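## Task

Lift the stand's post by four holes (roughly 10 cm) and lock it there with its spring pin, pulled out by its knob. Whenever the pin is out the post will fall unless held; letting it fall, or bringing it down quickly even while holding it, counts as failure. Afterwards release the post and move the robots away. No robot may topple or be left leaning.

## Robot and tools

Robots: two identical Hello Robot Stretch 4 units, r1 and r2. Each has an omni-wheel base, a lift that slides up a mast, an arm that telescopes forward, a three-joint wrist (yaw, pitch, roll) and a two-finger gripper with bendy steel fingers. The robot is about 1.6 m tall; its base rim lies within 0.23 m of the base origin. Cameras per robot: rN_head_camera, rN_head_left_camera, rN_head_right_camera, rN_wrist_camera (N = 1 or 2).

Frames: each robot reports in its own base frame, origin on the floor under the base centre, x ahead, y to the left, z up. hand_pose is a point between the open fingertips, in that frame; its printed value may be slightly off. Odometry is the base frame as it was at scene start; heading is positive leftward, -3.142 to 3.142. Because each robot uses its own frames, only images, lidar_m and wrist_depth_mm reveal where the robots are relative to one another.

execute_actions: argument actions is a list holding one action (or empty, which only returns state and images). The action is an object keyed by robot name; each robot gets its own block. In a block use base, joints, or both, optionally with pace and contact_limits; or end_of_arm on its own. Everything in one action starts together.
- base: exactly one key. translate_m = relative drive straight ahead in metres (positive forward, -2 to 2). strafe_m = relative sideways move in metres (positive left, -2 to 2). rotate_rad = relative turn in place in radians (positive counter-clockwise seen from above, -3.2 to 3.2). The move counts from where the base last reported itself.
- joints: absolute targets by name, any subset. lift_m 0 to 1.2 m; arm_m 0 to 0.55 m extension; wrist_yaw_rad -1.134 to 4.276 (0 points ahead, positive turns left, 3.14 tucked back, above 3.4 the arm may obstruct); wrist_pitch_rad -1.117 to 4.259 (0 level, 1.57 pointing down); wrist_roll_rad -1.117 to 4.259 (0 fingers level, positive turns clockwise viewed from behind the gripper); gripper_m -0.038 to 0.141 m fingertip gap (below 0 the tips squeeze each other). Out-of-range joint targets are clipped and reported; other bad values or unknown keys reject the whole call.
- pace: slow, default, fast or max. Base top speeds 0.1/0.3/0.4/0.6 m/s and 1/2/3/4 rad/s; with the lift above 0.2 these drop, down to 0.3 m/s and 1 rad/s at full height.
- contact_limits: {arm_m: value}, 0 gentlest to 0.75 firmest, default 0.5; the arm halts on contact beyond it.
- end_of_arm: enable_torque re-powers wrist or gripper motors that shut off.
cameras: list of names, or all/null for every camera, [] for none.
To unfold the wrist at scene start, send lift_m 0.4 with wrist_yaw_rad 0.

wait: seconds 0 to 10; commands nothing, returns state and images. zoom_image: camera plus region [x0, y0, x1, y1] in pixels from the top-left, at most 504 by 504, on the latest full image. read_manual: licence texts only. finished_scene: scene = current scene number; final, reports success.

Result lines: base_status and joint_status tell how each commanded motion ended. done = reached (for the base, wheels turned the full amount even if slipping). off_target = resting away from target, possibly still pushing. contact_stop_at_<key> = blocked by contact; that part may go slack (a slack lift can sink under load, slack wheels can roll). limit_stop_at_<name> = a built-in limit intervened; limit_stop_at_tilt means over 6 degrees of lean and lift, arm and wheels stop taking commands; limit_stop_at_own_body = about to hit itself, often with pitch below -0.2 plus a large roll. torque_fault = a wrist or gripper motor maxed out and went limp; send enable_torque. on_its_own covers uncommanded parts; held at is the held target, not the position. Omitted joints or bases may still push toward earlier targets. lidar_m: 12 distances in 30-degree sectors, first straight ahead then counter-clockwise; - means nothing seen or closer than 0.25 m; it sees other robots but not itself. wrist_depth_mm: 7x7 grid of depths from the top left, 100 to 2000 mm. turned_by_wheels vs turned_by_imu differing by over about 0.1 rad hints at a bump or slip. base_tilt in degrees, forward and right positive, with a fixed offset up to about 1.5. motor_effort is percent of max, positive toward larger joint values, peak in brackets; wheel positive turns the base right. Gripping: command a gap smaller than the object; neither the gripper reading nor done proves a hold, but a firm squeeze shows in gripper effort.

Avoid: letting the unpinned post fall or descend quickly; any firm contact between robots (once bases touch, even millimetres more is a hard press); driving or turning with over 1 kg held and arm_m above 0.2; steady hard pushes with the gripper high; carrying one load with both robots while driving, since their travel can differ by up to 3 cm per metre. Finish with grippers open and robots backed away, upright.

Each tool is called after ">>>" as name(argument=value, ...), one argument or row to a line, values as JSON.

## Session

>>> execute_actions(
  actions=[],
)

Scene clock: 0.00 s.
r1.base_odometry: x=+0.000 y=+0.000 heading=+0.000 (m, m, rad; r1's odometry frame)
r1.turned_by_wheels: +0.000 (rad since the last result)
r1.turned_by_imu: +0.000 (rad since the last result)
r1.base_tilt: forward=-0.3 right=+0.3 (deg)
r1.lidar_m: 1.10 1.06 1.12 1.16 1.13 1.20 1.72 7.19 4.93 3.67 3.59 1.49
r1.base_status: not commanded
r1.joint_positions: lift_m=+0.186 arm_m=+0.002 wrist_yaw_rad=+3.087 wrist_pitch_rad=+0.012 wrist_roll_rad=-0.018 gripper_m=+0.057
r1.joint_status: not commanded
r1.motor_effort: lift_m=+20 arm_m=+0 wrist_yaw_rad=+2 wrist_pitch_rad=-5 wrist_roll_rad=-1 gripper_m=-1 wheel_0=+0 wheel_1=+0 wheel_2=+0 (%)
r1.hand_pose: x=-0.1108 y=+0.1031 z=+0.3607 quat_wxyz=(+0.027, -0.006, -0.009, +1.000) (m; r1's base frame)
r1.wrist_depth_mm: - 138 - - 1618 1229 1025 / - 120 170 - 1708 1281 1025 / - 124 177 - 1661 1255 1042 / 141 142 - - 1661 1255 1008 / 1618 - - - 1618 1229 1060 / 1078 1205 1025 1138 195 1138 1025 / 512 842 831 - 831 798 842
r2.base_odometry: x=+0.000 y=+0.000 heading=+0.000 (m, m, rad; r2's odometry frame)
r2.turned_by_wheels: +0.000 (rad since the last result)
r2.turned_by_imu: +0.000 (rad since the last result)
r2.base_tilt: forward=+0.6 right=-1.2 (deg)
r2.lidar_m: 0.77 0.71 0.73 0.99 1.38 1.43 1.85 4.34 5.18 3.59 3.37 1.14
r2.base_status: not commanded
r2.joint_positions: lift_m=+0.208 arm_m=+0.001 wrist_yaw_rad=+3.064 wrist_pitch_rad=-0.008 wrist_roll_rad=+0.009 gripper_m=+0.057
r2.joint_status: not commanded
r2.motor_effort: lift_m=+18 arm_m=-1 wrist_yaw_rad=-1 wrist_pitch_rad=-7 wrist_roll_rad=-1 gripper_m=-3 wheel_0=+0 wheel_1=+1 wheel_2=+0 (%)
r2.hand_pose: x=-0.1088 y=+0.1097 z=+0.3885 quat_wxyz=(+0.039, +0.004, +0.004, +0.999) (m; r2's base frame)
r2.wrist_depth_mm: - 142 - - 1708 1397 1160 / - 132 - - 1708 1430 1160 / - 131 196 - 1756 1397 1182 / 116 141 281 - 1708 1397 1160 / - - - - 1708 1366 1182 / 1464 1499 201 1537 205 1336 1182 / 976 976 991 156 991 946 1042
pictures: r1_head_camera, r1_head_left_camera, r1_head_right_camera, r1_wrist_camera, r2_head_camera, r2_head_left_camera, r2_head_right_camera, r2_wrist_camera
Images, in order (width x height): r1_head_camera 420x560, r1_head_left_camera 420x672, r1_head_right_camera 420x672, r1_wrist_camera 616x392, r2_head_camera 420x560, r2_head_left_camera 420x672, r2_head_right_camera 420x672, r2_wrist_camera 616x392.

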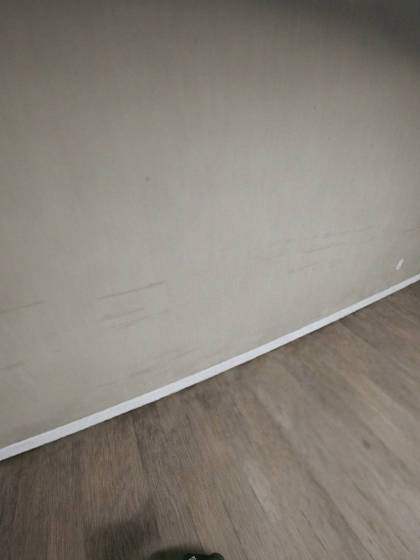

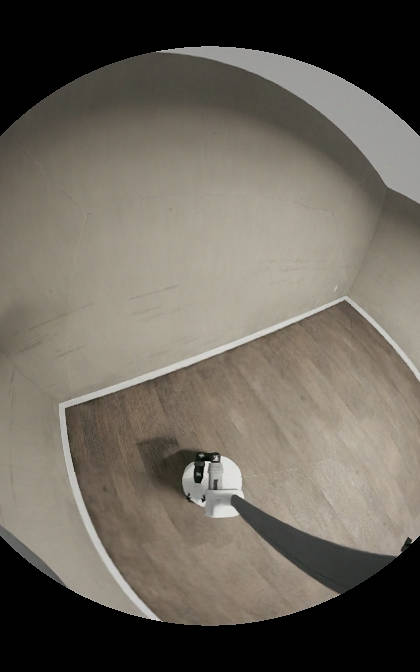

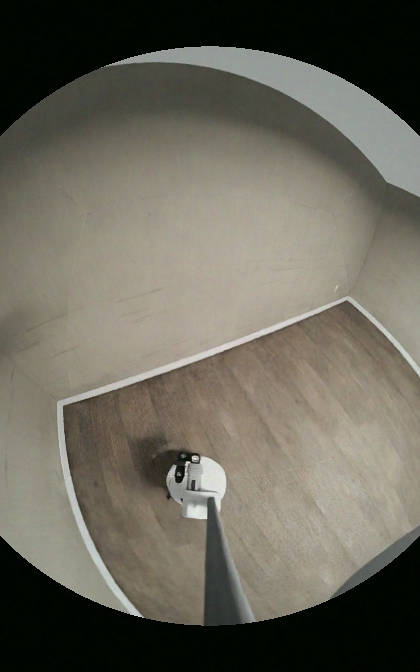

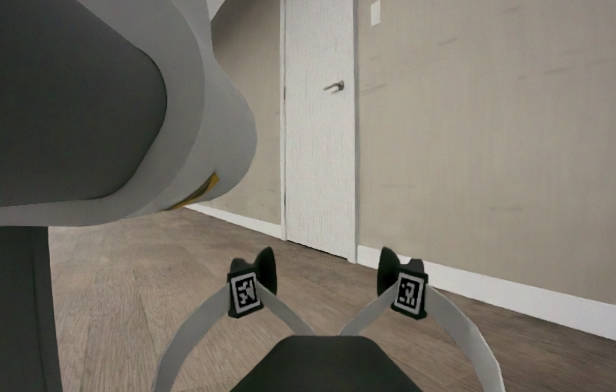

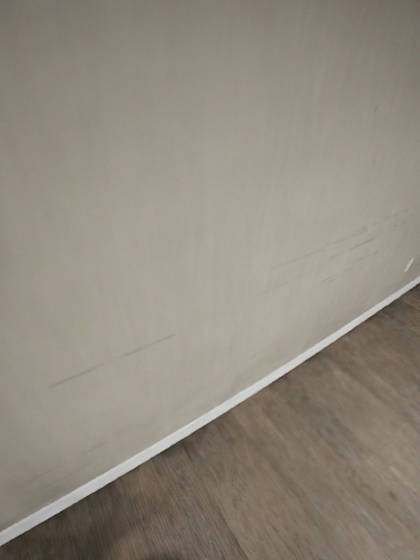

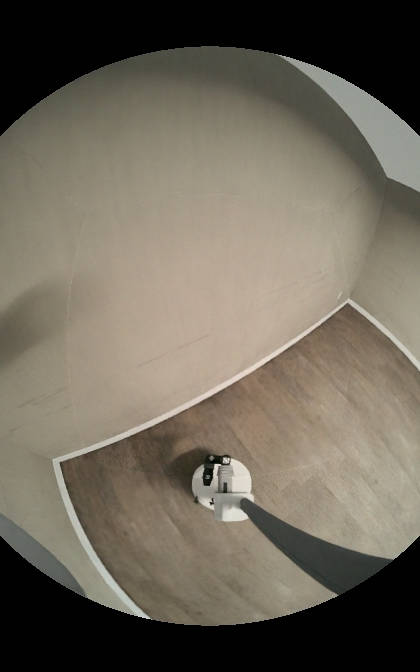

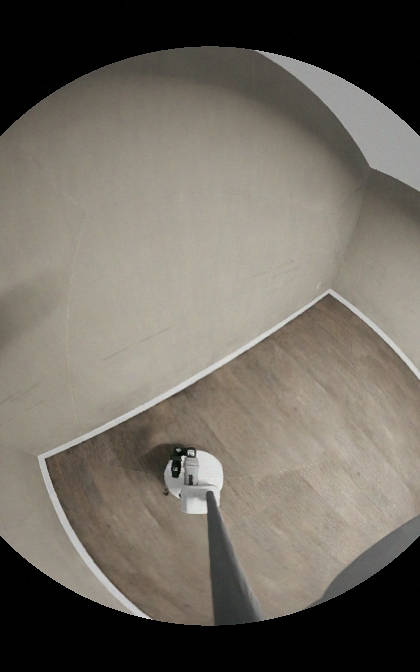

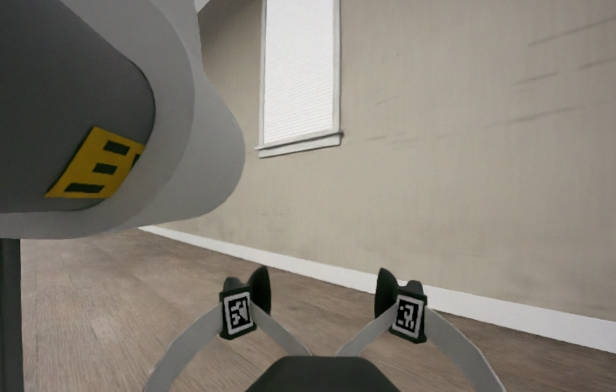

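>>> execute_actions(
  actions=[
    {"r1":{"base":{"rotate_rad":-2.3},"pace":"fast"},"r2":{"base":{"rotate_rad":-2.25},"pace":"fast"}},
  ],
  cameras=[],
)

>>> execute_actions(
  actions=[
    {"r1":{"base":{"translate_m":1.5},"joints":{"wrist_yaw_rad":0,"lift_m":0.6,"gripper_m":0.14},"pace":"max"},"r2":{"base":{"translate_m":1.5},"joints":{"wrist_yaw_rad":0,"lift_m":0.6,"gripper_m":0.14},"pace":"max"}},
  ],
  cameras=["r1_head_camera","r2_head_camera","r1_wrist_camera","r2_wrist_camera"],
)

Scene clock: 7.63 s.
r1.base_odometry: x=+0.000 y=+0.000 heading=-2.300 (m, m, rad; r1's odometry frame)
r1.turned_by_wheels: -2.300 (rad since the last result)
r1.turned_by_imu: -2.353 (rad since the last result)
r1.base_tilt: forward=-0.2 right=+0.2 (deg)
r1.lidar_m: 2.93 3.96 3.59 1.93 1.20 1.06 1.08 1.28 1.12 1.14 1.40 2.72
r1.base_status: done
r1.joint_positions: lift_m=+0.186 arm_m=+0.002 wrist_yaw_rad=+3.087 wrist_pitch_rad=+0.012 wrist_roll_rad=-0.018 gripper_m=+0.057
r1.joint_status: not commanded
r1.motor_effort: lift_m=+20(20) arm_m=+0(0) wrist_yaw_rad=+3(2) wrist_pitch_rad=-7(7) wrist_roll_rad=-1(1) gripper_m=-1(2) wheel_0=-1(7) wheel_1=-1(10) wheel_2=-2(12) (%)
r1.hand_pose: x=-0.1108 y=+0.1031 z=+0.3607 quat_wxyz=(+0.027, -0.006, -0.009, +1.000) (m; r1's base frame)
r1.wrist_depth_mm: - 138 1281 1229 1118 1042 976 / - 120 170 1229 1138 1060 976 / - 125 177 1255 1160 1060 1008 / 141 141 1336 1281 1138 1060 991 / 1308 1499 1397 1255 1138 1078 1025 / 1060 1182 1042 1138 195 1078 991 / 521 842 842 - 831 798 831
r2.base_odometry: x=+0.000 y=+0.000 heading=-2.250 (m, m, rad; r2's odometry frame)
r2.turned_by_wheels: -2.250 (rad since the last result)
r2.turned_by_imu: -2.214 (rad since the last result)
r2.base_tilt: forward=+0.3 right=-1.2 (deg)
r2.lidar_m: 6.42 3.85 3.36 1.39 0.82 0.71 0.71 0.86 1.35 1.38 1.61 2.94
r2.base_status: done
r2.joint_positions: lift_m=+0.208 arm_m=+0.001 wrist_yaw_rad=+3.063 wrist_pitch_rad=-0.008 wrist_roll_rad=+0.009 gripper_m=+0.057
r2.joint_status: not commanded
r2.motor_effort: lift_m=+18(18) arm_m=-1(1) wrist_yaw_rad=+4(2) wrist_pitch_rad=-7(8) wrist_roll_rad=-1(1) gripper_m=-4(2) wheel_0=+1(8) wheel_1=+1(12) wheel_2=+0(8) (%)
r2.hand_pose: x=-0.1088 y=+0.1097 z=+0.3885 quat_wxyz=(+0.039, +0.004, +0.004, +0.999) (m; r2's base frame)
r2.wrist_depth_mm: - 142 878 831 798 750 715 / - 132 866 831 778 741 707 / - 131 197 831 778 741 699 / 116 141 279 820 788 741 715 / 976 917 878 820 778 741 707 / 991 931 201 820 205 741 691 / 960 904 854 156 759 715 699
pictures: none
No camera images: the call's "cameras" was empty. Leave "cameras" out to get every camera's image.

Scene clock: 11.70 s.
r1.base_odometry: x=-1.000 y=-1.118 heading=-2.300 (m, m, rad; r1's odometry frame)
r1.turned_by_wheels: +0.000 (rad since the last result)
r1.turned_by_imu: -0.005 (rad since the last result)
r1.base_tilt: forward=-0.2 right=+0.2 (deg)
r1.lidar_m: 1.40 3.41 3.08 3.11 2.78 2.48 2.51 1.83 1.61 1.61 1.99 3.84
r1.base_status: done
r1.joint_positions: lift_m=+0.600 arm_m=+0.002 wrist_yaw_rad=+0.000 wrist_pitch_rad=+0.012 wrist_roll_rad=-0.018 gripper_m=+0.140
r1.joint_status: all done
r1.motor_effort: lift_m=+20(24) arm_m=+0(0) wrist_yaw_rad=+1(6) wrist_pitch_rad=-6(6) wrist_roll_rad=-1(1) gripper_m=+3(3) wheel_0=+0(7) wheel_1=+0(8) wheel_2=-1(16) (%)
r1.hand_pose: x=+0.4609 y=-0.0874 z=+0.7746 quat_wxyz=(+1.000, -0.009, +0.006, +0.000) (m; r1's base frame)
r1.wrist_depth_mm: - - - - - - - / - - - - - - - / - - - - - - - / - - - - - - - / - - - - - - - / - - - - - 1921 - / 1661 1618 1661 - 1661 1661 1756
r2.base_odometry: x=-0.942 y=-1.168 heading=-2.250 (m, m, rad; r2's odometry frame)
r2.turned_by_wheels: +0.000 (rad since the last result)
r2.turned_by_imu: -0.002 (rad since the last result)
r2.base_tilt: forward=+0.5 right=-1.2 (deg)
r2.lidar_m: 2.80 3.37 2.94 2.93 2.49 2.15 2.15 2.07 1.77 1.80 2.11 3.82
r2.base_status: done
r2.joint_positions: lift_m=+0.600 arm_m=+0.001 wrist_yaw_rad=+0.000 wrist_pitch_rad=-0.008 wrist_roll_rad=+0.009 gripper_m=+0.140
r2.joint_status: all done
r2.motor_effort: lift_m=+19(23) arm_m=-1(1) wrist_yaw_rad=+0(13) wrist_pitch_rad=-6(7) wrist_roll_rad=-1(1) gripper_m=+0(7) wheel_0=+0(11) wheel_1=+0(10) wheel_2=+2(15) (%)
r2.hand_pose: x=+0.4605 y=-0.0874 z=+0.7804 quat_wxyz=(+1.000, +0.004, -0.004, +0.000) (m; r2's base frame)
r2.wrist_depth_mm: - - - - - - - / - - - - - - - / - - - - - - - / - - - - - - - / - - - - - - - / - - - - - 204 - / 1808 1756 - 148 1808 1808 1863
pictures: r1_head_camera, r1_wrist_camera, r2_head_camera, r2_wrist_camera
Images, in order (width x height): r1_head_camera 420x560, r1_wrist_camera 616x392, r2_head_camera 420x560, r2_wrist_camera 616x392.

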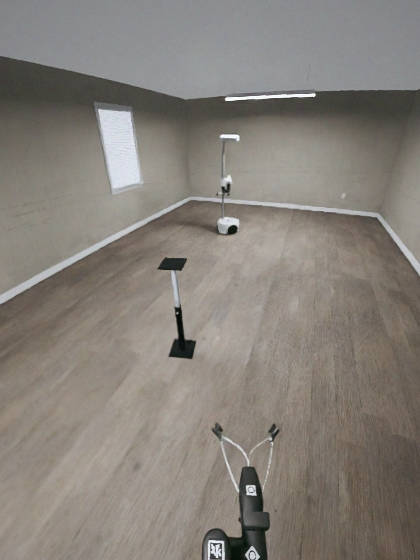

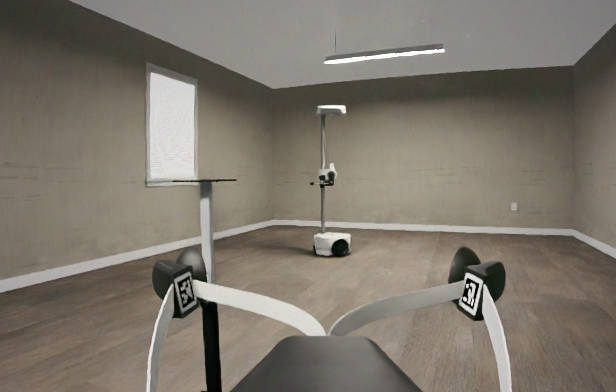

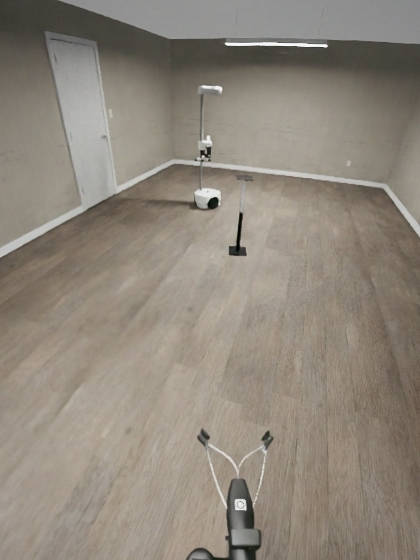

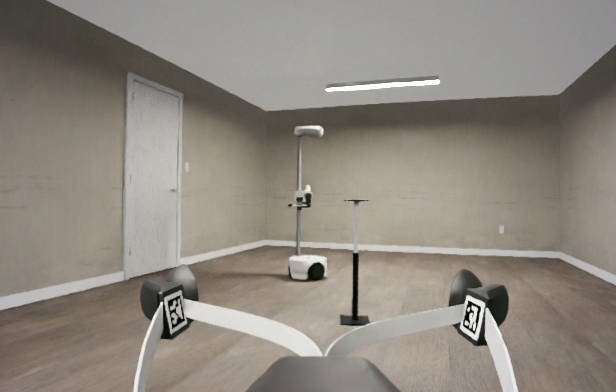

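>>> execute_actions(
  actions=[
    {"r1":{"base":{"strafe_m":0.37},"joints":{"lift_m":0.27},"pace":"max"},"r2":{"base":{"strafe_m":-0.2},"joints":{"lift_m":0.45},"pace":"max"}},
  ],
  cameras=[],
)

>>> execute_actions(
  actions=[
    {"r1":{"base":{"translate_m":0.55}},"r2":{"base":{"translate_m":1.3},"pace":"max"}},
  ],
  cameras=["r1_head_camera","r2_head_camera","r1_wrist_camera","r2_wrist_camera"],
)

>>> zoom_image(
  camera="r1_wrist_camera",
  region=[220,0,420,330],
)

Scene clock: 25.60 s.
r1.base_odometry: x=-0.724 y=-1.365 heading=-2.301 (m, m, rad; r1's odometry frame)
r1.turned_by_wheels: +0.000 (rad since the last result)
r1.turned_by_imu: +0.000 (rad since the last result)
r1.base_tilt: forward=-0.2 right=+0.2 (deg)
r1.lidar_m: 1.36 3.03 2.73 2.75 2.64 2.36 2.39 2.23 1.97 1.94 2.44 4.69
r1.base_status: done
r1.joint_positions: lift_m=+0.270 arm_m=+0.002 wrist_yaw_rad=+0.000 wrist_pitch_rad=+0.012 wrist_roll_rad=-0.018 gripper_m=+0.140
r1.joint_status: all done
r1.motor_effort: lift_m=+19(18) arm_m=+0(0) wrist_yaw_rad=+2(1) wrist_pitch_rad=-7(6) wrist_roll_rad=-1(1) gripper_m=+0(4) wheel_0=+0(10) wheel_1=-1(11) wheel_2=-1(2) (%)
r1.hand_pose: x=+0.4609 y=-0.0874 z=+0.4448 quat_wxyz=(+1.000, -0.009, +0.006, +0.000) (m; r1's base frame)
r1.wrist_depth_mm: - - - - - - - / - - - - - - - / - - - - - - - / - - - - - - - / - - - - - - - / 1397 1281 1255 1229 1229 1160 1336 / 1025 976 1098 - 960 960 976
r2.base_odometry: x=-1.098 y=-1.042 heading=-2.250 (m, m, rad; r2's odometry frame)
r2.turned_by_wheels: +0.000 (rad since the last result)
r2.turned_by_imu: +0.001 (rad since the last result)
r2.base_tilt: forward=+0.5 right=-1.2 (deg)
r2.lidar_m: 2.79 3.58 3.13 3.14 2.54 2.22 2.20 1.84 1.58 1.58 1.91 3.43
r2.base_status: done
r2.joint_positions: lift_m=+0.450 arm_m=+0.001 wrist_yaw_rad=+0.000 wrist_pitch_rad=-0.008 wrist_roll_rad=+0.009 gripper_m=+0.140
r2.joint_status: all done
r2.motor_effort: lift_m=+14(16) arm_m=-1(1) wrist_yaw_rad=+1(1) wrist_pitch_rad=-8(7) wrist_roll_rad=-1(1) gripper_m=+1(1) wheel_0=-1(12) wheel_1=+2(15) wheel_2=+0(4) (%)
r2.hand_pose: x=+0.4605 y=-0.0874 z=+0.6307 quat_wxyz=(+1.000, +0.004, -0.004, +0.000) (m; r2's base frame)
r2.wrist_depth_mm: - - - - - - - / - - - - - - - / - - - - - - - / - - - - - - - / - - - - - - - / - 1863 1863 - - 203 - / 1464 1464 1576 148 1537 1499 1499
pictures: none
No camera images: the call's "cameras" was empty. Leave "cameras" out to get every camera's image.

Scene clock: 29.57 s.
r1.base_odometry: x=-1.091 y=-1.775 heading=-2.301 (m, m, rad; r1's odometry frame)
r1.turned_by_wheels: +0.000 (rad since the last result)
r1.turned_by_imu: -0.003 (rad since the last result)
r1.base_tilt: forward=-0.3 right=+0.2 (deg)
r1.lidar_m: 0.81 2.85 2.54 2.56 3.14 2.90 2.90 2.43 2.14 2.16 2.66 5.09
r1.base_status: done
r1.joint_positions: lift_m=+0.270 arm_m=+0.002 wrist_yaw_rad=+0.000 wrist_pitch_rad=+0.012 wrist_roll_rad=-0.018 gripper_m=+0.140
r1.joint_status: not commanded
r1.motor_effort: lift_m=+18(18) arm_m=+0(0) wrist_yaw_rad=+1(2) wrist_pitch_rad=-6(6) wrist_roll_rad=-1(2) gripper_m=+1(3) wheel_0=-1(4) wheel_1=+0(6) wheel_2=+2(8) (%)
r1.hand_pose: x=+0.4609 y=-0.0874 z=+0.4448 quat_wxyz=(+1.000, -0.009, +0.006, +0.000) (m; r1's base frame)
r1.wrist_depth_mm: - - - - - - - / - - - - - - - / - - - - - - - / - - - - - - - / - - - - - - - / 1397 1281 1205 676 1205 1160 1397 / 1008 976 1078 - 1008 960 991
r2.base_odometry: x=-1.913 y=-2.054 heading=-2.249 (m, m, rad; r2's odometry frame)
r2.turned_by_wheels: +0.000 (rad since the last result)
r2.turned_by_imu: -0.002 (rad since the last result)
r2.base_tilt: forward=+0.4 right=-1.2 (deg)
r2.lidar_m: 1.48 3.18 2.77 2.75 3.25 3.45 3.48 2.27 1.98 1.99 2.34 4.18
r2.base_status: done
r2.joint_positions: lift_m=+0.450 arm_m=+0.001 wrist_yaw_rad=+0.000 wrist_pitch_rad=-0.008 wrist_roll_rad=+0.009 gripper_m=+0.140
r2.joint_status: not commanded
r2.motor_effort: lift_m=+15(14) arm_m=-1(1) wrist_yaw_rad=+1(1) wrist_pitch_rad=-6(7) wrist_roll_rad=-1(0) gripper_m=+2(0) wheel_0=+0(10) wheel_1=+2(10) wheel_2=+2(15) (%)
r2.hand_pose: x=+0.4605 y=-0.0874 z=+0.6307 quat_wxyz=(+1.000, +0.004, -0.004, +0.000) (m; r2's base frame)
r2.wrist_depth_mm: - - - - - - - / - - - - - - - / - - - - - - - / - - - - - - - / - - - - - - - / - 1808 1863 - - 203 - / 1499 1464 1576 148 1537 1499 1537
pictures: r1_head_camera, r1_wrist_camera, r2_head_camera, r2_wrist_camera
Images, in order (width x height): r1_head_camera 420x560, r1_wrist_camera 616x392, r2_head_camera 420x560, r2_wrist_camera 616x392.

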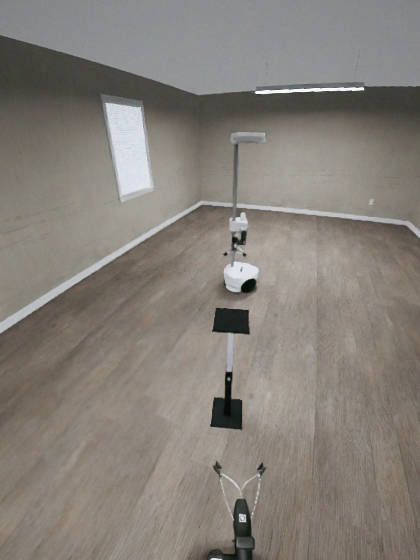

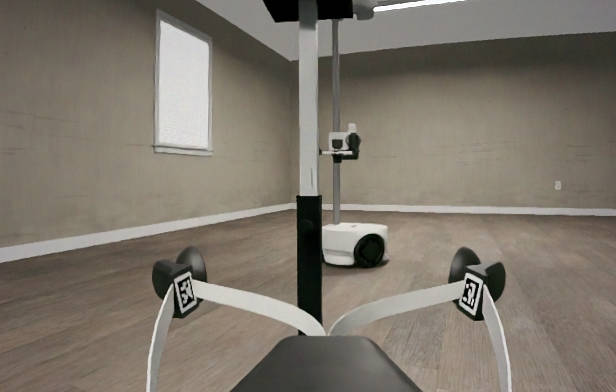

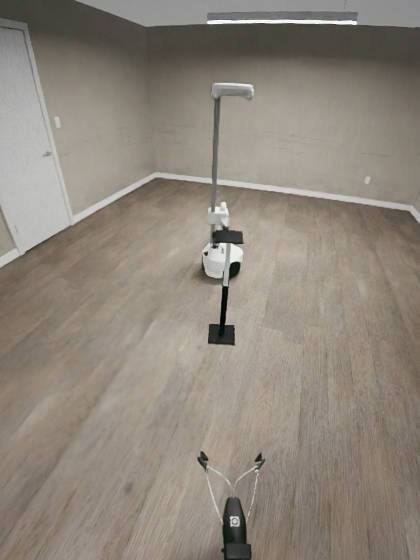

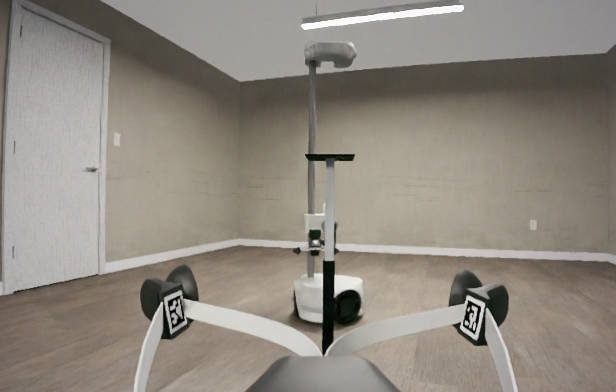

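Region (220, 0, 420, 330) of r1_wrist_camera's 616x392 image, scaled by 1.527; it fills the left 305 columns of this view, and the rest is white.

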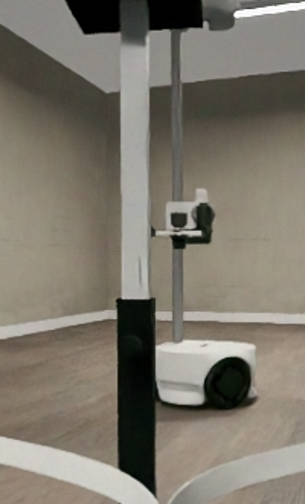

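>>> execute_actions(
  actions=[
    {"r1":{"base":{"strafe_m":0.02},"joints":{"lift_m":0.25,"arm_m":0.26,"gripper_m":0.09}},"r2":{"base":{"translate_m":0.85},"joints":{"arm_m":0.1},"pace":"max"}},
  ],
  cameras=["r1_head_camera","r2_head_camera","r1_wrist_camera","r2_wrist_camera"],
)

>>> zoom_image(
  camera="r1_head_camera",
  region=[170,290,310,470],
)

Scene clock: 39.03 s.
r1.base_odometry: x=-1.076 y=-1.788 heading=-2.301 (m, m, rad; r1's odometry frame)
r1.turned_by_wheels: +0.000 (rad since the last result)
r1.turned_by_imu: +0.000 (rad since the last result)
r1.base_tilt: forward=-0.3 right=+0.4 (deg)
r1.lidar_m: 0.80 2.85 2.53 2.54 3.11 2.89 2.89 2.43 2.13 2.18 2.66 1.54
r1.base_status: done
r1.joint_positions: lift_m=+0.250 arm_m=+0.258 wrist_yaw_rad=+0.000 wrist_pitch_rad=+0.012 wrist_roll_rad=-0.018 gripper_m=+0.090
r1.joint_status: all done
r1.motor_effort: lift_m=+17(16) arm_m=+9(9) wrist_yaw_rad=+1(2) wrist_pitch_rad=-5(8) wrist_roll_rad=-1(1) gripper_m=+2(3) wheel_0=+1(7) wheel_1=+0(7) wheel_2=+1(4) (%)
r1.hand_pose: x=+0.7178 y=-0.0874 z=+0.4249 quat_wxyz=(+1.000, -0.009, +0.006, +0.000) (m; r1's base frame)
r1.wrist_depth_mm: - - - - - - - / - - - 788 - - - / - - - - - - - / - - - - - - - / - - - 1921 - - - / 1308 1366 217 402 931 1205 1308 / 991 946 960 - 960 904 946
r2.base_odometry: x=-2.447 y=-2.716 heading=-2.249 (m, m, rad; r2's odometry frame)
r2.turned_by_wheels: +0.000 (rad since the last result)
r2.turned_by_imu: -0.001 (rad since the last result)
r2.base_tilt: forward=+0.5 right=-1.0 (deg)
r2.lidar_m: 0.64 2.89 2.53 2.52 2.98 4.27 - 2.53 2.22 2.24 2.63 0.67
r2.base_status: done
r2.joint_positions: lift_m=+0.450 arm_m=+0.099 wrist_yaw_rad=+0.000 wrist_pitch_rad=-0.008 wrist_roll_rad=+0.009 gripper_m=+0.140
r2.joint_status: all done
r2.motor_effort: lift_m=+15(15) arm_m=+5(4) wrist_yaw_rad=+0(2) wrist_pitch_rad=-7(7) wrist_roll_rad=-1(1) gripper_m=+2(1) wheel_0=+2(10) wheel_1=+0(9) wheel_2=+1(17) (%)
r2.hand_pose: x=+0.5585 y=-0.0874 z=+0.6308 quat_wxyz=(+1.000, +0.004, -0.004, +0.000) (m; r2's base frame)
r2.wrist_depth_mm: - - - 336 320 - - / - - - 427 - - - / - - - - - - - / - - - - - - - / - - - 1336 - - - / - 1863 1808 788 - 204 - / 1499 1430 1537 148 1205 1537 1499
pictures: r1_head_camera, r1_wrist_camera, r2_head_camera, r2_wrist_camera
Images, in order (width x height): r1_head_camera 420x560, r1_wrist_camera 616x392, r2_head_camera 420x560, r2_wrist_camera 616x392.

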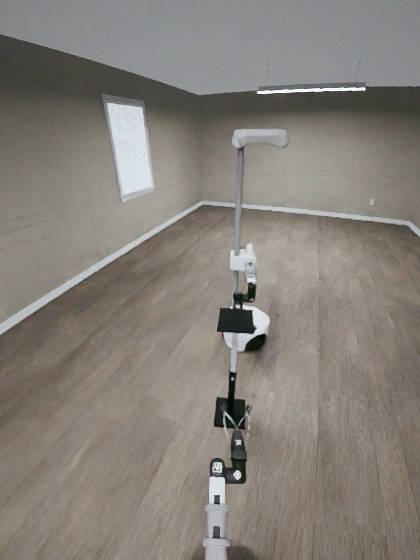

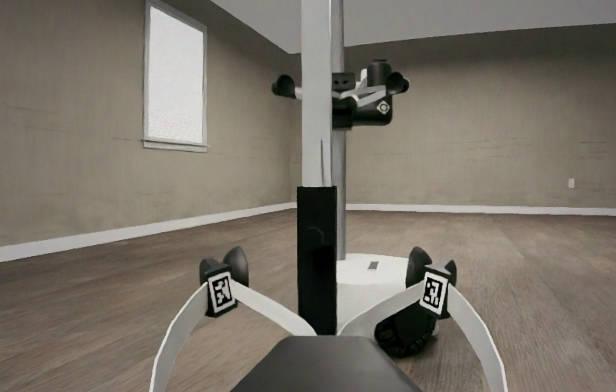

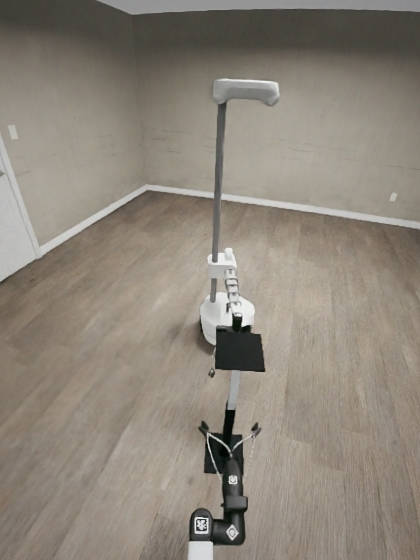

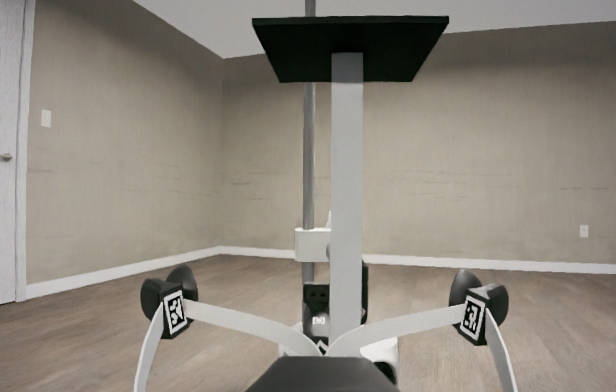

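Region (170, 290, 310, 470) of r1_head_camera's 420x560 image, scaled by 2.800, with more detail than that image has.

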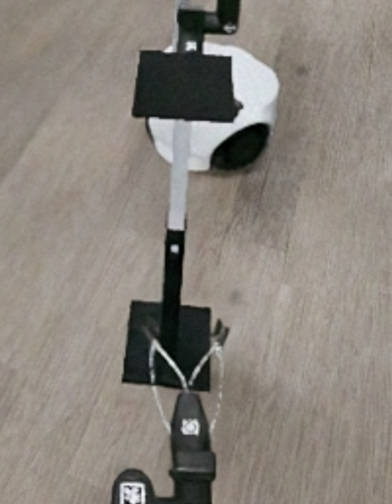

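>>> execute_actions(
  actions=[
    {"r1":{"base":{"strafe_m":0.01},"joints":{"arm_m":0.37,"gripper_m":0.07}},"r2":{"base":{"strafe_m":-0.028},"joints":{"arm_m":0.275,"gripper_m":0.09}}},
  ],
)

>>> zoom_image(
  camera="r1_head_left_camera",
  region=[200,280,280,400],
)

Scene clock: 45.77 s.
r1.base_odometry: x=-1.068 y=-1.795 heading=-2.301 (m, m, rad; r1's odometry frame)
r1.turned_by_wheels: +0.000 (rad since the last result)
r1.turned_by_imu: +0.000 (rad since the last result)
r1.base_tilt: forward=-0.3 right=+0.3 (deg)
r1.lidar_m: 0.82 2.80 2.52 2.53 3.11 2.89 2.90 2.44 2.17 2.20 2.69 5.16
r1.base_status: done
r1.joint_positions: lift_m=+0.250 arm_m=+0.368 wrist_yaw_rad=+0.000 wrist_pitch_rad=+0.012 wrist_roll_rad=-0.018 gripper_m=+0.070
r1.joint_status: all done
r1.motor_effort: lift_m=+17(18) arm_m=+9(10) wrist_yaw_rad=+1(2) wrist_pitch_rad=-5(5) wrist_roll_rad=-1(1) gripper_m=-3(0) wheel_0=-1(6) wheel_1=+1(9) wheel_2=+0(2) (%)
r1.hand_pose: x=+0.8278 y=-0.0874 z=+0.4249 quat_wxyz=(+1.000, -0.009, +0.006, +0.000) (m; r1's base frame)
r1.wrist_depth_mm: - - - 338 - - - / - - - 307 1042 - - / - - - 296 - - - / - - - 291 - - - / - - - 286 - - - / 1366 1366 202 289 820 1281 1308 / 960 931 960 - 854 904 960
r2.base_odometry: x=-2.468 y=-2.698 heading=-2.249 (m, m, rad; r2's odometry frame)
r2.turned_by_wheels: +0.000 (rad since the last result)
r2.turned_by_imu: +0.001 (rad since the last result)
r2.base_tilt: forward=+0.5 right=-1.2 (deg)
r2.lidar_m: 0.62 2.92 2.55 2.56 3.01 4.28 - 2.50 2.19 2.21 2.58 4.46
r2.base_status: done
r2.joint_positions: lift_m=+0.450 arm_m=+0.274 wrist_yaw_rad=+0.000 wrist_pitch_rad=-0.008 wrist_roll_rad=+0.009 gripper_m=+0.090
r2.joint_status: all done
r2.motor_effort: lift_m=+15(15) arm_m=+5(9) wrist_yaw_rad=+2(2) wrist_pitch_rad=-6(8) wrist_roll_rad=-1(0) gripper_m=-1(1) wheel_0=+2(11) wheel_1=-1(9) wheel_2=+0(0) (%)
r2.hand_pose: x=+0.7335 y=-0.0874 z=+0.6308 quat_wxyz=(+1.000, +0.004, -0.004, +0.000) (m; r2's base frame)
r2.wrist_depth_mm: - - - 193 - - - / - - - 193 - - - / - - - 194 - - - / - - - 193 - - - / - - - 192 - - - / - - 198 193 544 - - / 1499 1464 1499 151 1430 1397 1537
pictures: r1_head_camera, r1_head_left_camera, r1_head_right_camera, r1_wrist_camera, r2_head_camera, r2_head_left_camera, r2_head_right_camera, r2_wrist_camera
Images, in order (width x height): r1_head_camera 420x560, r1_head_left_camera 420x672, r1_head_right_camera 420x672, r1_wrist_camera 616x392, r2_head_camera 420x560, r2_head_left_camera 420x672, r2_head_right_camera 420x672, r2_wrist_camera 616x392.

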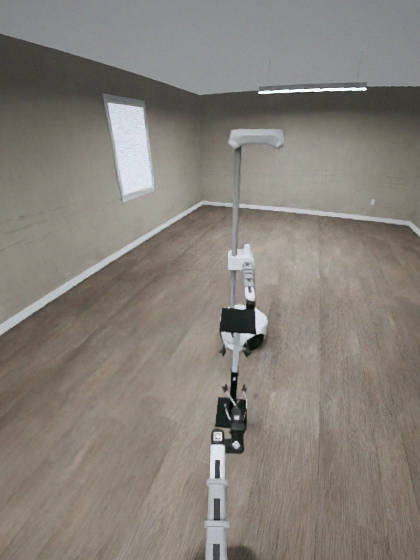

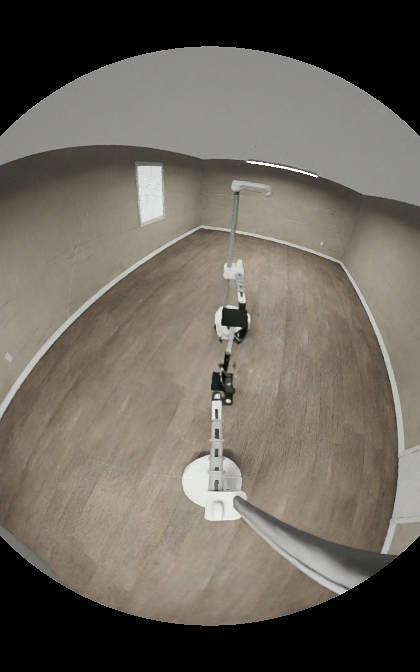

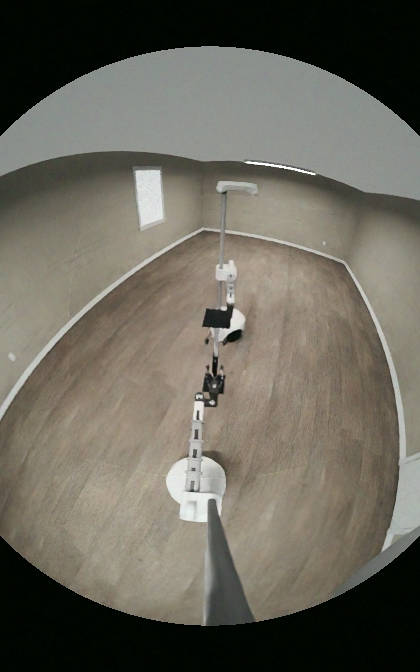

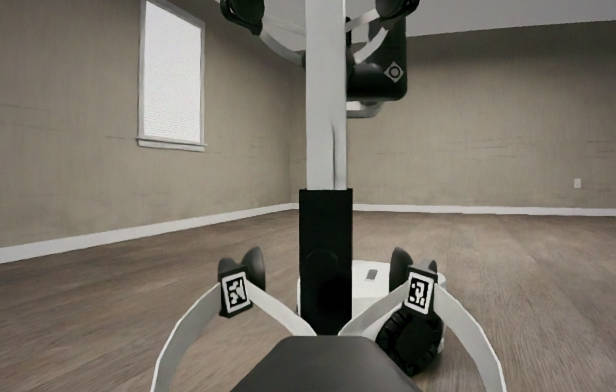

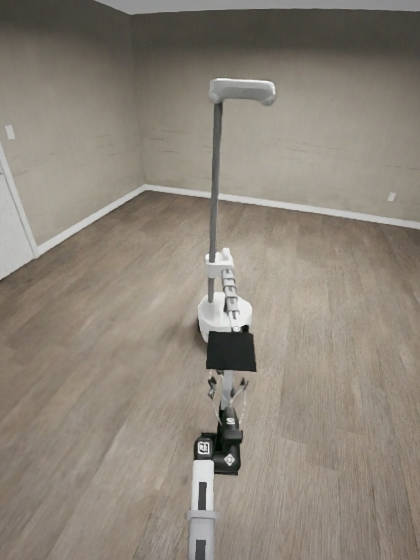

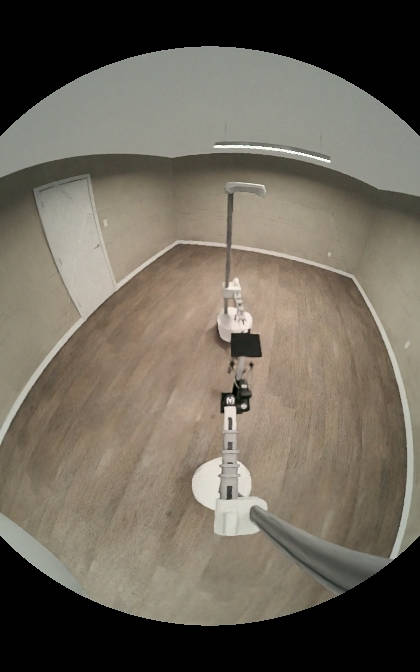

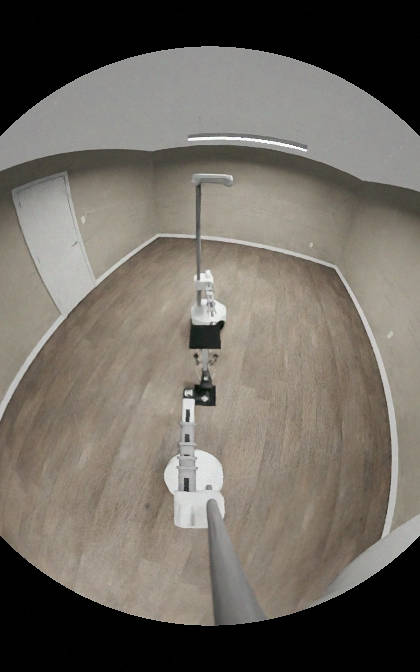

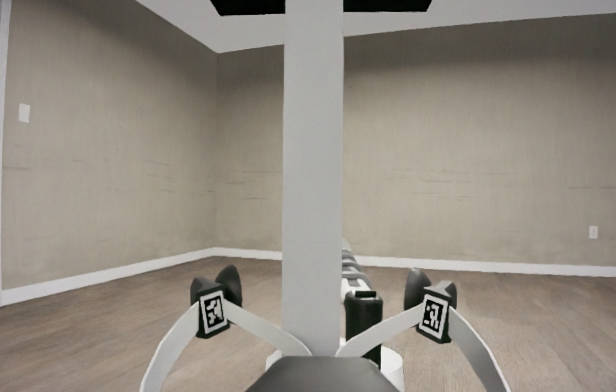

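Region (200, 280, 280, 400) of r1_head_left_camera's 420x672 image, scaled by 4.200, with more detail than that image has.

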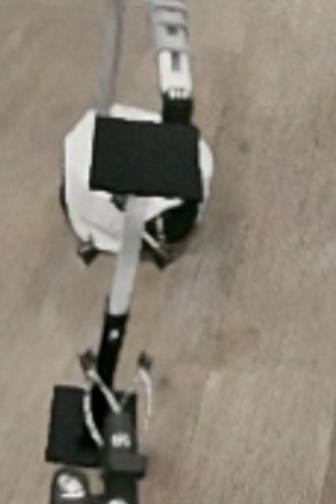

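>>> execute_actions(
  actions=[
    {"r1":{"base":{"strafe_m":0.004},"joints":{"arm_m":0.396,"gripper_m":0.045}},"r2":{"base":{"strafe_m":0.005},"joints":{"arm_m":0.257,"gripper_m":0.04}}},
  ],
  cameras=["r1_head_camera","r1_wrist_camera","r2_wrist_camera"],
)

>>> zoom_image(
  camera="r1_head_camera",
  region=[205,340,265,410],
)

Scene clock: 55.20 s.
r1.base_odometry: x=-1.065 y=-1.798 heading=-2.301 (m, m, rad; r1's odometry frame)
r1.turned_by_wheels: +0.000 (rad since the last result)
r1.turned_by_imu: +0.000 (rad since the last result)
r1.base_tilt: forward=-0.2 right=+0.1 (deg)
r1.lidar_m: 0.81 2.79 2.52 2.55 3.09 2.89 2.91 2.46 2.15 2.19 2.69 5.17
r1.base_status: done
r1.joint_positions: lift_m=+0.250 arm_m=+0.394 wrist_yaw_rad=+0.000 wrist_pitch_rad=+0.012 wrist_roll_rad=-0.018 gripper_m=+0.045
r1.joint_status: all done
r1.motor_effort: lift_m=+17(17) arm_m=+9(8) wrist_yaw_rad=+2(2) wrist_pitch_rad=-7(6) wrist_roll_rad=-1(1) gripper_m=+2(0) wheel_0=-1(8) wheel_1=+0(6) wheel_2=+0(1) (%)
r1.hand_pose: x=+0.8538 y=-0.0874 z=+0.4249 quat_wxyz=(+1.000, -0.009, +0.006, +0.000) (m; r1's base frame)
r1.wrist_depth_mm: - - - 307 525 - - / - - - - 539 - - / - - - - - - - / - - - 266 - - - / - - - 258 - - - / 1366 1336 195 260 198 1281 1308 / 976 960 946 - 809 878 960
r2.base_odometry: x=-2.464 y=-2.701 heading=-2.249 (m, m, rad; r2's odometry frame)
r2.turned_by_wheels: +0.000 (rad since the last result)
r2.turned_by_imu: +0.001 (rad since the last result)
r2.base_tilt: forward=+0.4 right=-1.2 (deg)
r2.lidar_m: 0.62 2.90 2.55 2.54 3.01 4.27 - 2.52 2.19 2.21 2.60 4.47
r2.base_status: done
r2.joint_positions: lift_m=+0.450 arm_m=+0.258 wrist_yaw_rad=+0.000 wrist_pitch_rad=-0.008 wrist_roll_rad=+0.009 gripper_m=+0.040
r2.joint_status: all done
r2.motor_effort: lift_m=+15(15) arm_m=-5(8) wrist_yaw_rad=+0(1) wrist_pitch_rad=-8(6) wrist_roll_rad=+0(1) gripper_m=-4(3) wheel_0=+2(7) wheel_1=+0(9) wheel_2=+0(1) (%)
r2.hand_pose: x=+0.7173 y=-0.0874 z=+0.6308 quat_wxyz=(+1.000, +0.004, -0.004, +0.000) (m; r2's base frame)
r2.wrist_depth_mm: - - - 210 - - - / - - - 210 - - - / - - - 209 - - - / - - - 208 - - - / - - - 208 - - - / - - 201 207 195 - - / 1464 1464 1430 163 1025 1397 1537
pictures: r1_head_camera, r1_wrist_camera, r2_wrist_camera
Images, in order (width x height): r1_head_camera 420x560, r1_wrist_camera 616x392, r2_wrist_camera 616x392.

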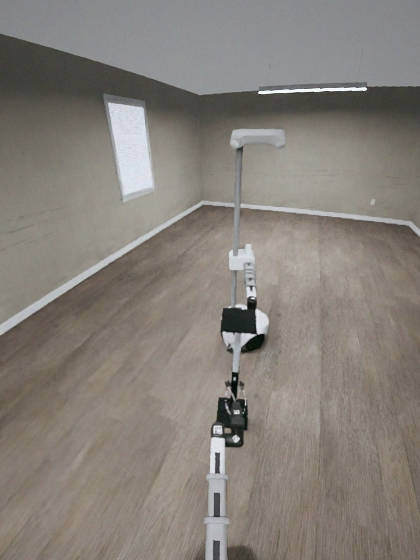

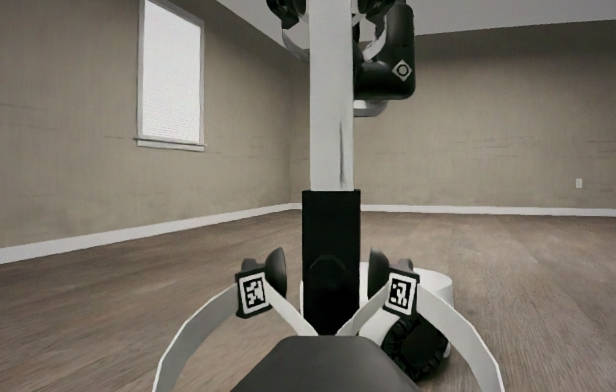

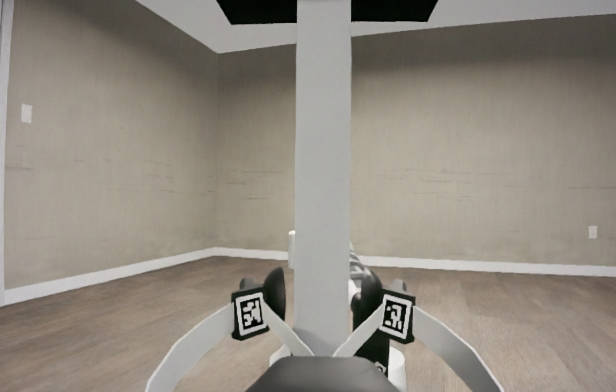

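Region (205, 340, 265, 410) of r1_head_camera's 420x560 image, scaled by 7.200, with more detail than that image has; it fills the left 432 columns of this view, and the rest is white.

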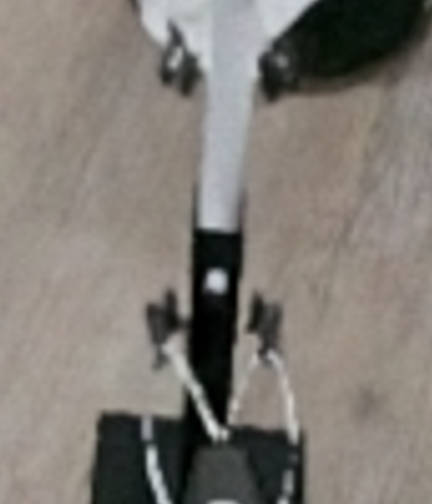

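>>> execute_actions(
  actions=[
    {"r2":{"joints":{"arm_m":0.268,"gripper_m":-0.03}}},
  ],
  cameras=[],
)

>>> execute_actions(
  actions=[
    {"r1":{"joints":{"gripper_m":-0.02}},"r2":{"joints":{"lift_m":0.456},"pace":"slow"}},
  ],
  cameras=["r1_head_camera","r1_wrist_camera","r2_wrist_camera"],
)

>>> zoom_image(
  camera="r1_head_camera",
  region=[205,340,265,410],
)

Scene clock: 61.83 s.
r1.base_odometry: x=-1.065 y=-1.798 heading=-2.301 (m, m, rad; r1's odometry frame)
r1.turned_by_wheels: +0.000 (rad since the last result)
r1.turned_by_imu: +0.000 (rad since the last result)
r1.base_tilt: forward=-0.3 right=+0.4 (deg)
r1.lidar_m: 0.81 2.81 2.51 2.54 3.09 2.87 2.90 2.46 2.15 2.20 2.70 5.13
r1.base_status: not commanded
r1.joint_positions: lift_m=+0.250 arm_m=+0.394 wrist_yaw_rad=+0.000 wrist_pitch_rad=+0.012 wrist_roll_rad=-0.018 gripper_m=+0.045
r1.joint_status: not commanded
r1.motor_effort: lift_m=+18(17) arm_m=+9(9) wrist_yaw_rad=+1(2) wrist_pitch_rad=-6(7) wrist_roll_rad=-1(1) gripper_m=-3(4) wheel_0=-1(1) wheel_1=+0(0) wheel_2=+0(0) (%)
r1.hand_pose: x=+0.8538 y=-0.0874 z=+0.4249 quat_wxyz=(+1.000, -0.009, +0.006, +0.000) (m; r1's base frame)
r1.wrist_depth_mm: - - - 312 508 - - / - - - - 535 - - / - - - - - - - / - - - 265 - - - / - - - 258 - - - / 1336 1308 195 260 198 1281 1308 / 960 960 946 - 798 891 946
r2.base_odometry: x=-2.465 y=-2.702 heading=-2.248 (m, m, rad; r2's odometry frame)
r2.turned_by_wheels: +0.000 (rad since the last result)
r2.turned_by_imu: +0.001 (rad since the last result)
r2.base_tilt: forward=+0.8 right=-1.1 (deg)
r2.lidar_m: 0.62 2.88 2.52 2.56 2.97 4.27 - 2.51 2.19 2.20 2.59 4.47
r2.base_status: not commanded
r2.joint_positions: lift_m=+0.450 arm_m=+0.269 wrist_yaw_rad=+0.011 wrist_pitch_rad=-0.007 wrist_roll_rad=+0.009 gripper_m=-0.029
r2.joint_status: all done
r2.on_its_own: wrist_yaw_rad is at rest, and its effort (-34) is outside its rest range (-13 to +13)
r2.motor_effort: lift_m=+15(15) arm_m=-7(3) wrist_yaw_rad=-34(30) wrist_pitch_rad=-10(10) wrist_roll_rad=-1(0) gripper_m=-43(46) wheel_0=-3(3) wheel_1=+0(0) wheel_2=+9(8) (%)
r2.hand_pose: x=+0.7296 y=-0.0842 z=+0.6304 quat_wxyz=(+1.000, +0.004, -0.003, +0.006) (m; r2's base frame)
r2.wrist_depth_mm: - - - 195 - - - / - - - 195 - - - / - - - 195 - - - / - - - 195 - - - / - - - 195 - - - / - - 183 194 196 - - / 1464 1397 1430 193 539 150 1576
pictures: none
No camera images: the call's "cameras" was empty. Leave "cameras" out to get every camera's image.

Scene clock: 63.23 s.
r1.base_odometry: x=-1.065 y=-1.798 heading=-2.300 (m, m, rad; r1's odometry frame)
r1.turned_by_wheels: +0.000 (rad since the last result)
r1.turned_by_imu: +0.000 (rad since the last result)
r1.base_tilt: forward=-0.2 right=+0.3 (deg)
r1.lidar_m: 0.81 2.83 2.51 2.54 3.10 2.86 2.90 2.45 2.15 2.18 2.67 1.57
r1.base_status: not commanded
r1.joint_positions: lift_m=+0.250 arm_m=+0.395 wrist_yaw_rad=+0.003 wrist_pitch_rad=+0.013 wrist_roll_rad=-0.018 gripper_m=-0.019
r1.joint_status: all done
r1.motor_effort: lift_m=+17(17) arm_m=+5(9) wrist_yaw_rad=-7(8) wrist_pitch_rad=-7(7) wrist_roll_rad=-1(1) gripper_m=-25(23) wheel_0=-2(1) wheel_1=+0(0) wheel_2=+3(3) (%)
r1.hand_pose: x=+0.8548 y=-0.0866 z=+0.4248 quat_wxyz=(+1.000, -0.009, +0.006, +0.002) (m; r1's base frame)
r1.wrist_depth_mm: - - - 310 512 - - / - - - - 539 - - / - - - - - - - / - - - 265 - - - / - - - 256 - - - / 1366 1336 181 217 183 1229 1336 / 960 917 991 - 798 878 960
r2.base_odometry: x=-2.465 y=-2.702 heading=-2.248 (m, m, rad; r2's odometry frame)
r2.turned_by_wheels: +0.000 (rad since the last result)
r2.turned_by_imu: -0.004 (rad since the last result)
r2.base_tilt: forward=+0.6 right=-1.1 (deg)
r2.lidar_m: 0.63 2.90 2.54 2.54 2.98 4.27 - 2.54 2.20 2.21 2.59 4.47
r2.base_status: not commanded
r2.joint_positions: lift_m=+0.455 arm_m=+0.269 wrist_yaw_rad=+0.012 wrist_pitch_rad=+0.000 wrist_roll_rad=+0.009 gripper_m=-0.029
r2.joint_status: all done
r2.on_its_own: wrist_yaw_rad is at rest, and its effort (-31) is outside its rest range (-13 to +13); wrist_pitch_rad is at rest, and its effort (-28) is outside its rest range (-23 to +23)
r2.motor_effort: lift_m=+25(24) arm_m=-7(7) wrist_yaw_rad=-31(33) wrist_pitch_rad=-28(29) wrist_roll_rad=-1(0) gripper_m=-43(43) wheel_0=-4(4) wheel_1=+0(0) wheel_2=+9(9) (%)
r2.hand_pose: x=+0.7297 y=-0.0841 z=+0.6338 quat_wxyz=(+1.000, +0.004, +0.000, +0.006) (m; r2's base frame)
r2.wrist_depth_mm: - - - 193 - - - / - - - 193 - - - / - - - 193 - - - / - - - 193 - - - / - - - 194 - - - / - - 183 193 195 - - / 1464 1336 1430 193 530 150 1499
pictures: r1_head_camera, r1_wrist_camera, r2_wrist_camera
Images, in order (width x height): r1_head_camera 420x560, r1_wrist_camera 616x392, r2_wrist_camera 616x392.

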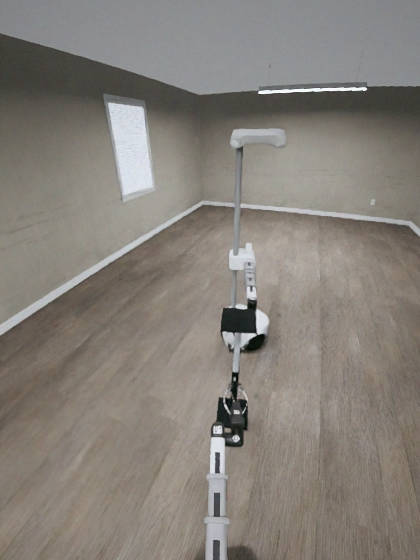

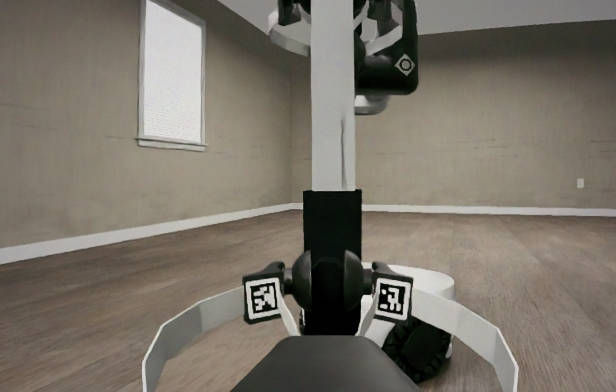

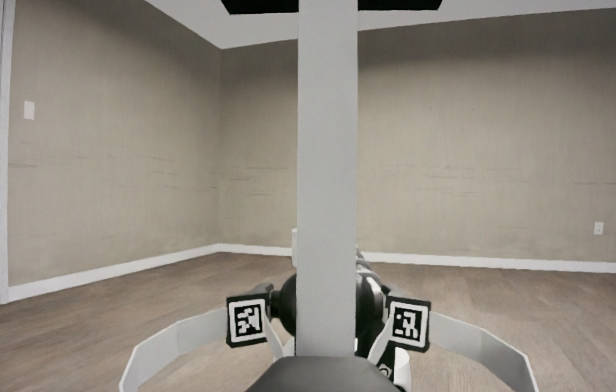

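Region (205, 340, 265, 410) of r1_head_camera's 420x560 image, scaled by 7.200, with more detail than that image has; it fills the left 432 columns of this view, and the rest is white.

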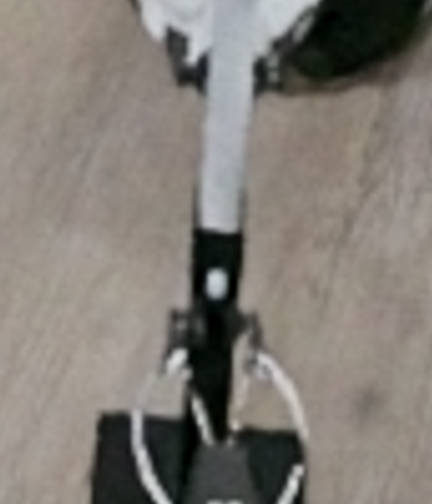

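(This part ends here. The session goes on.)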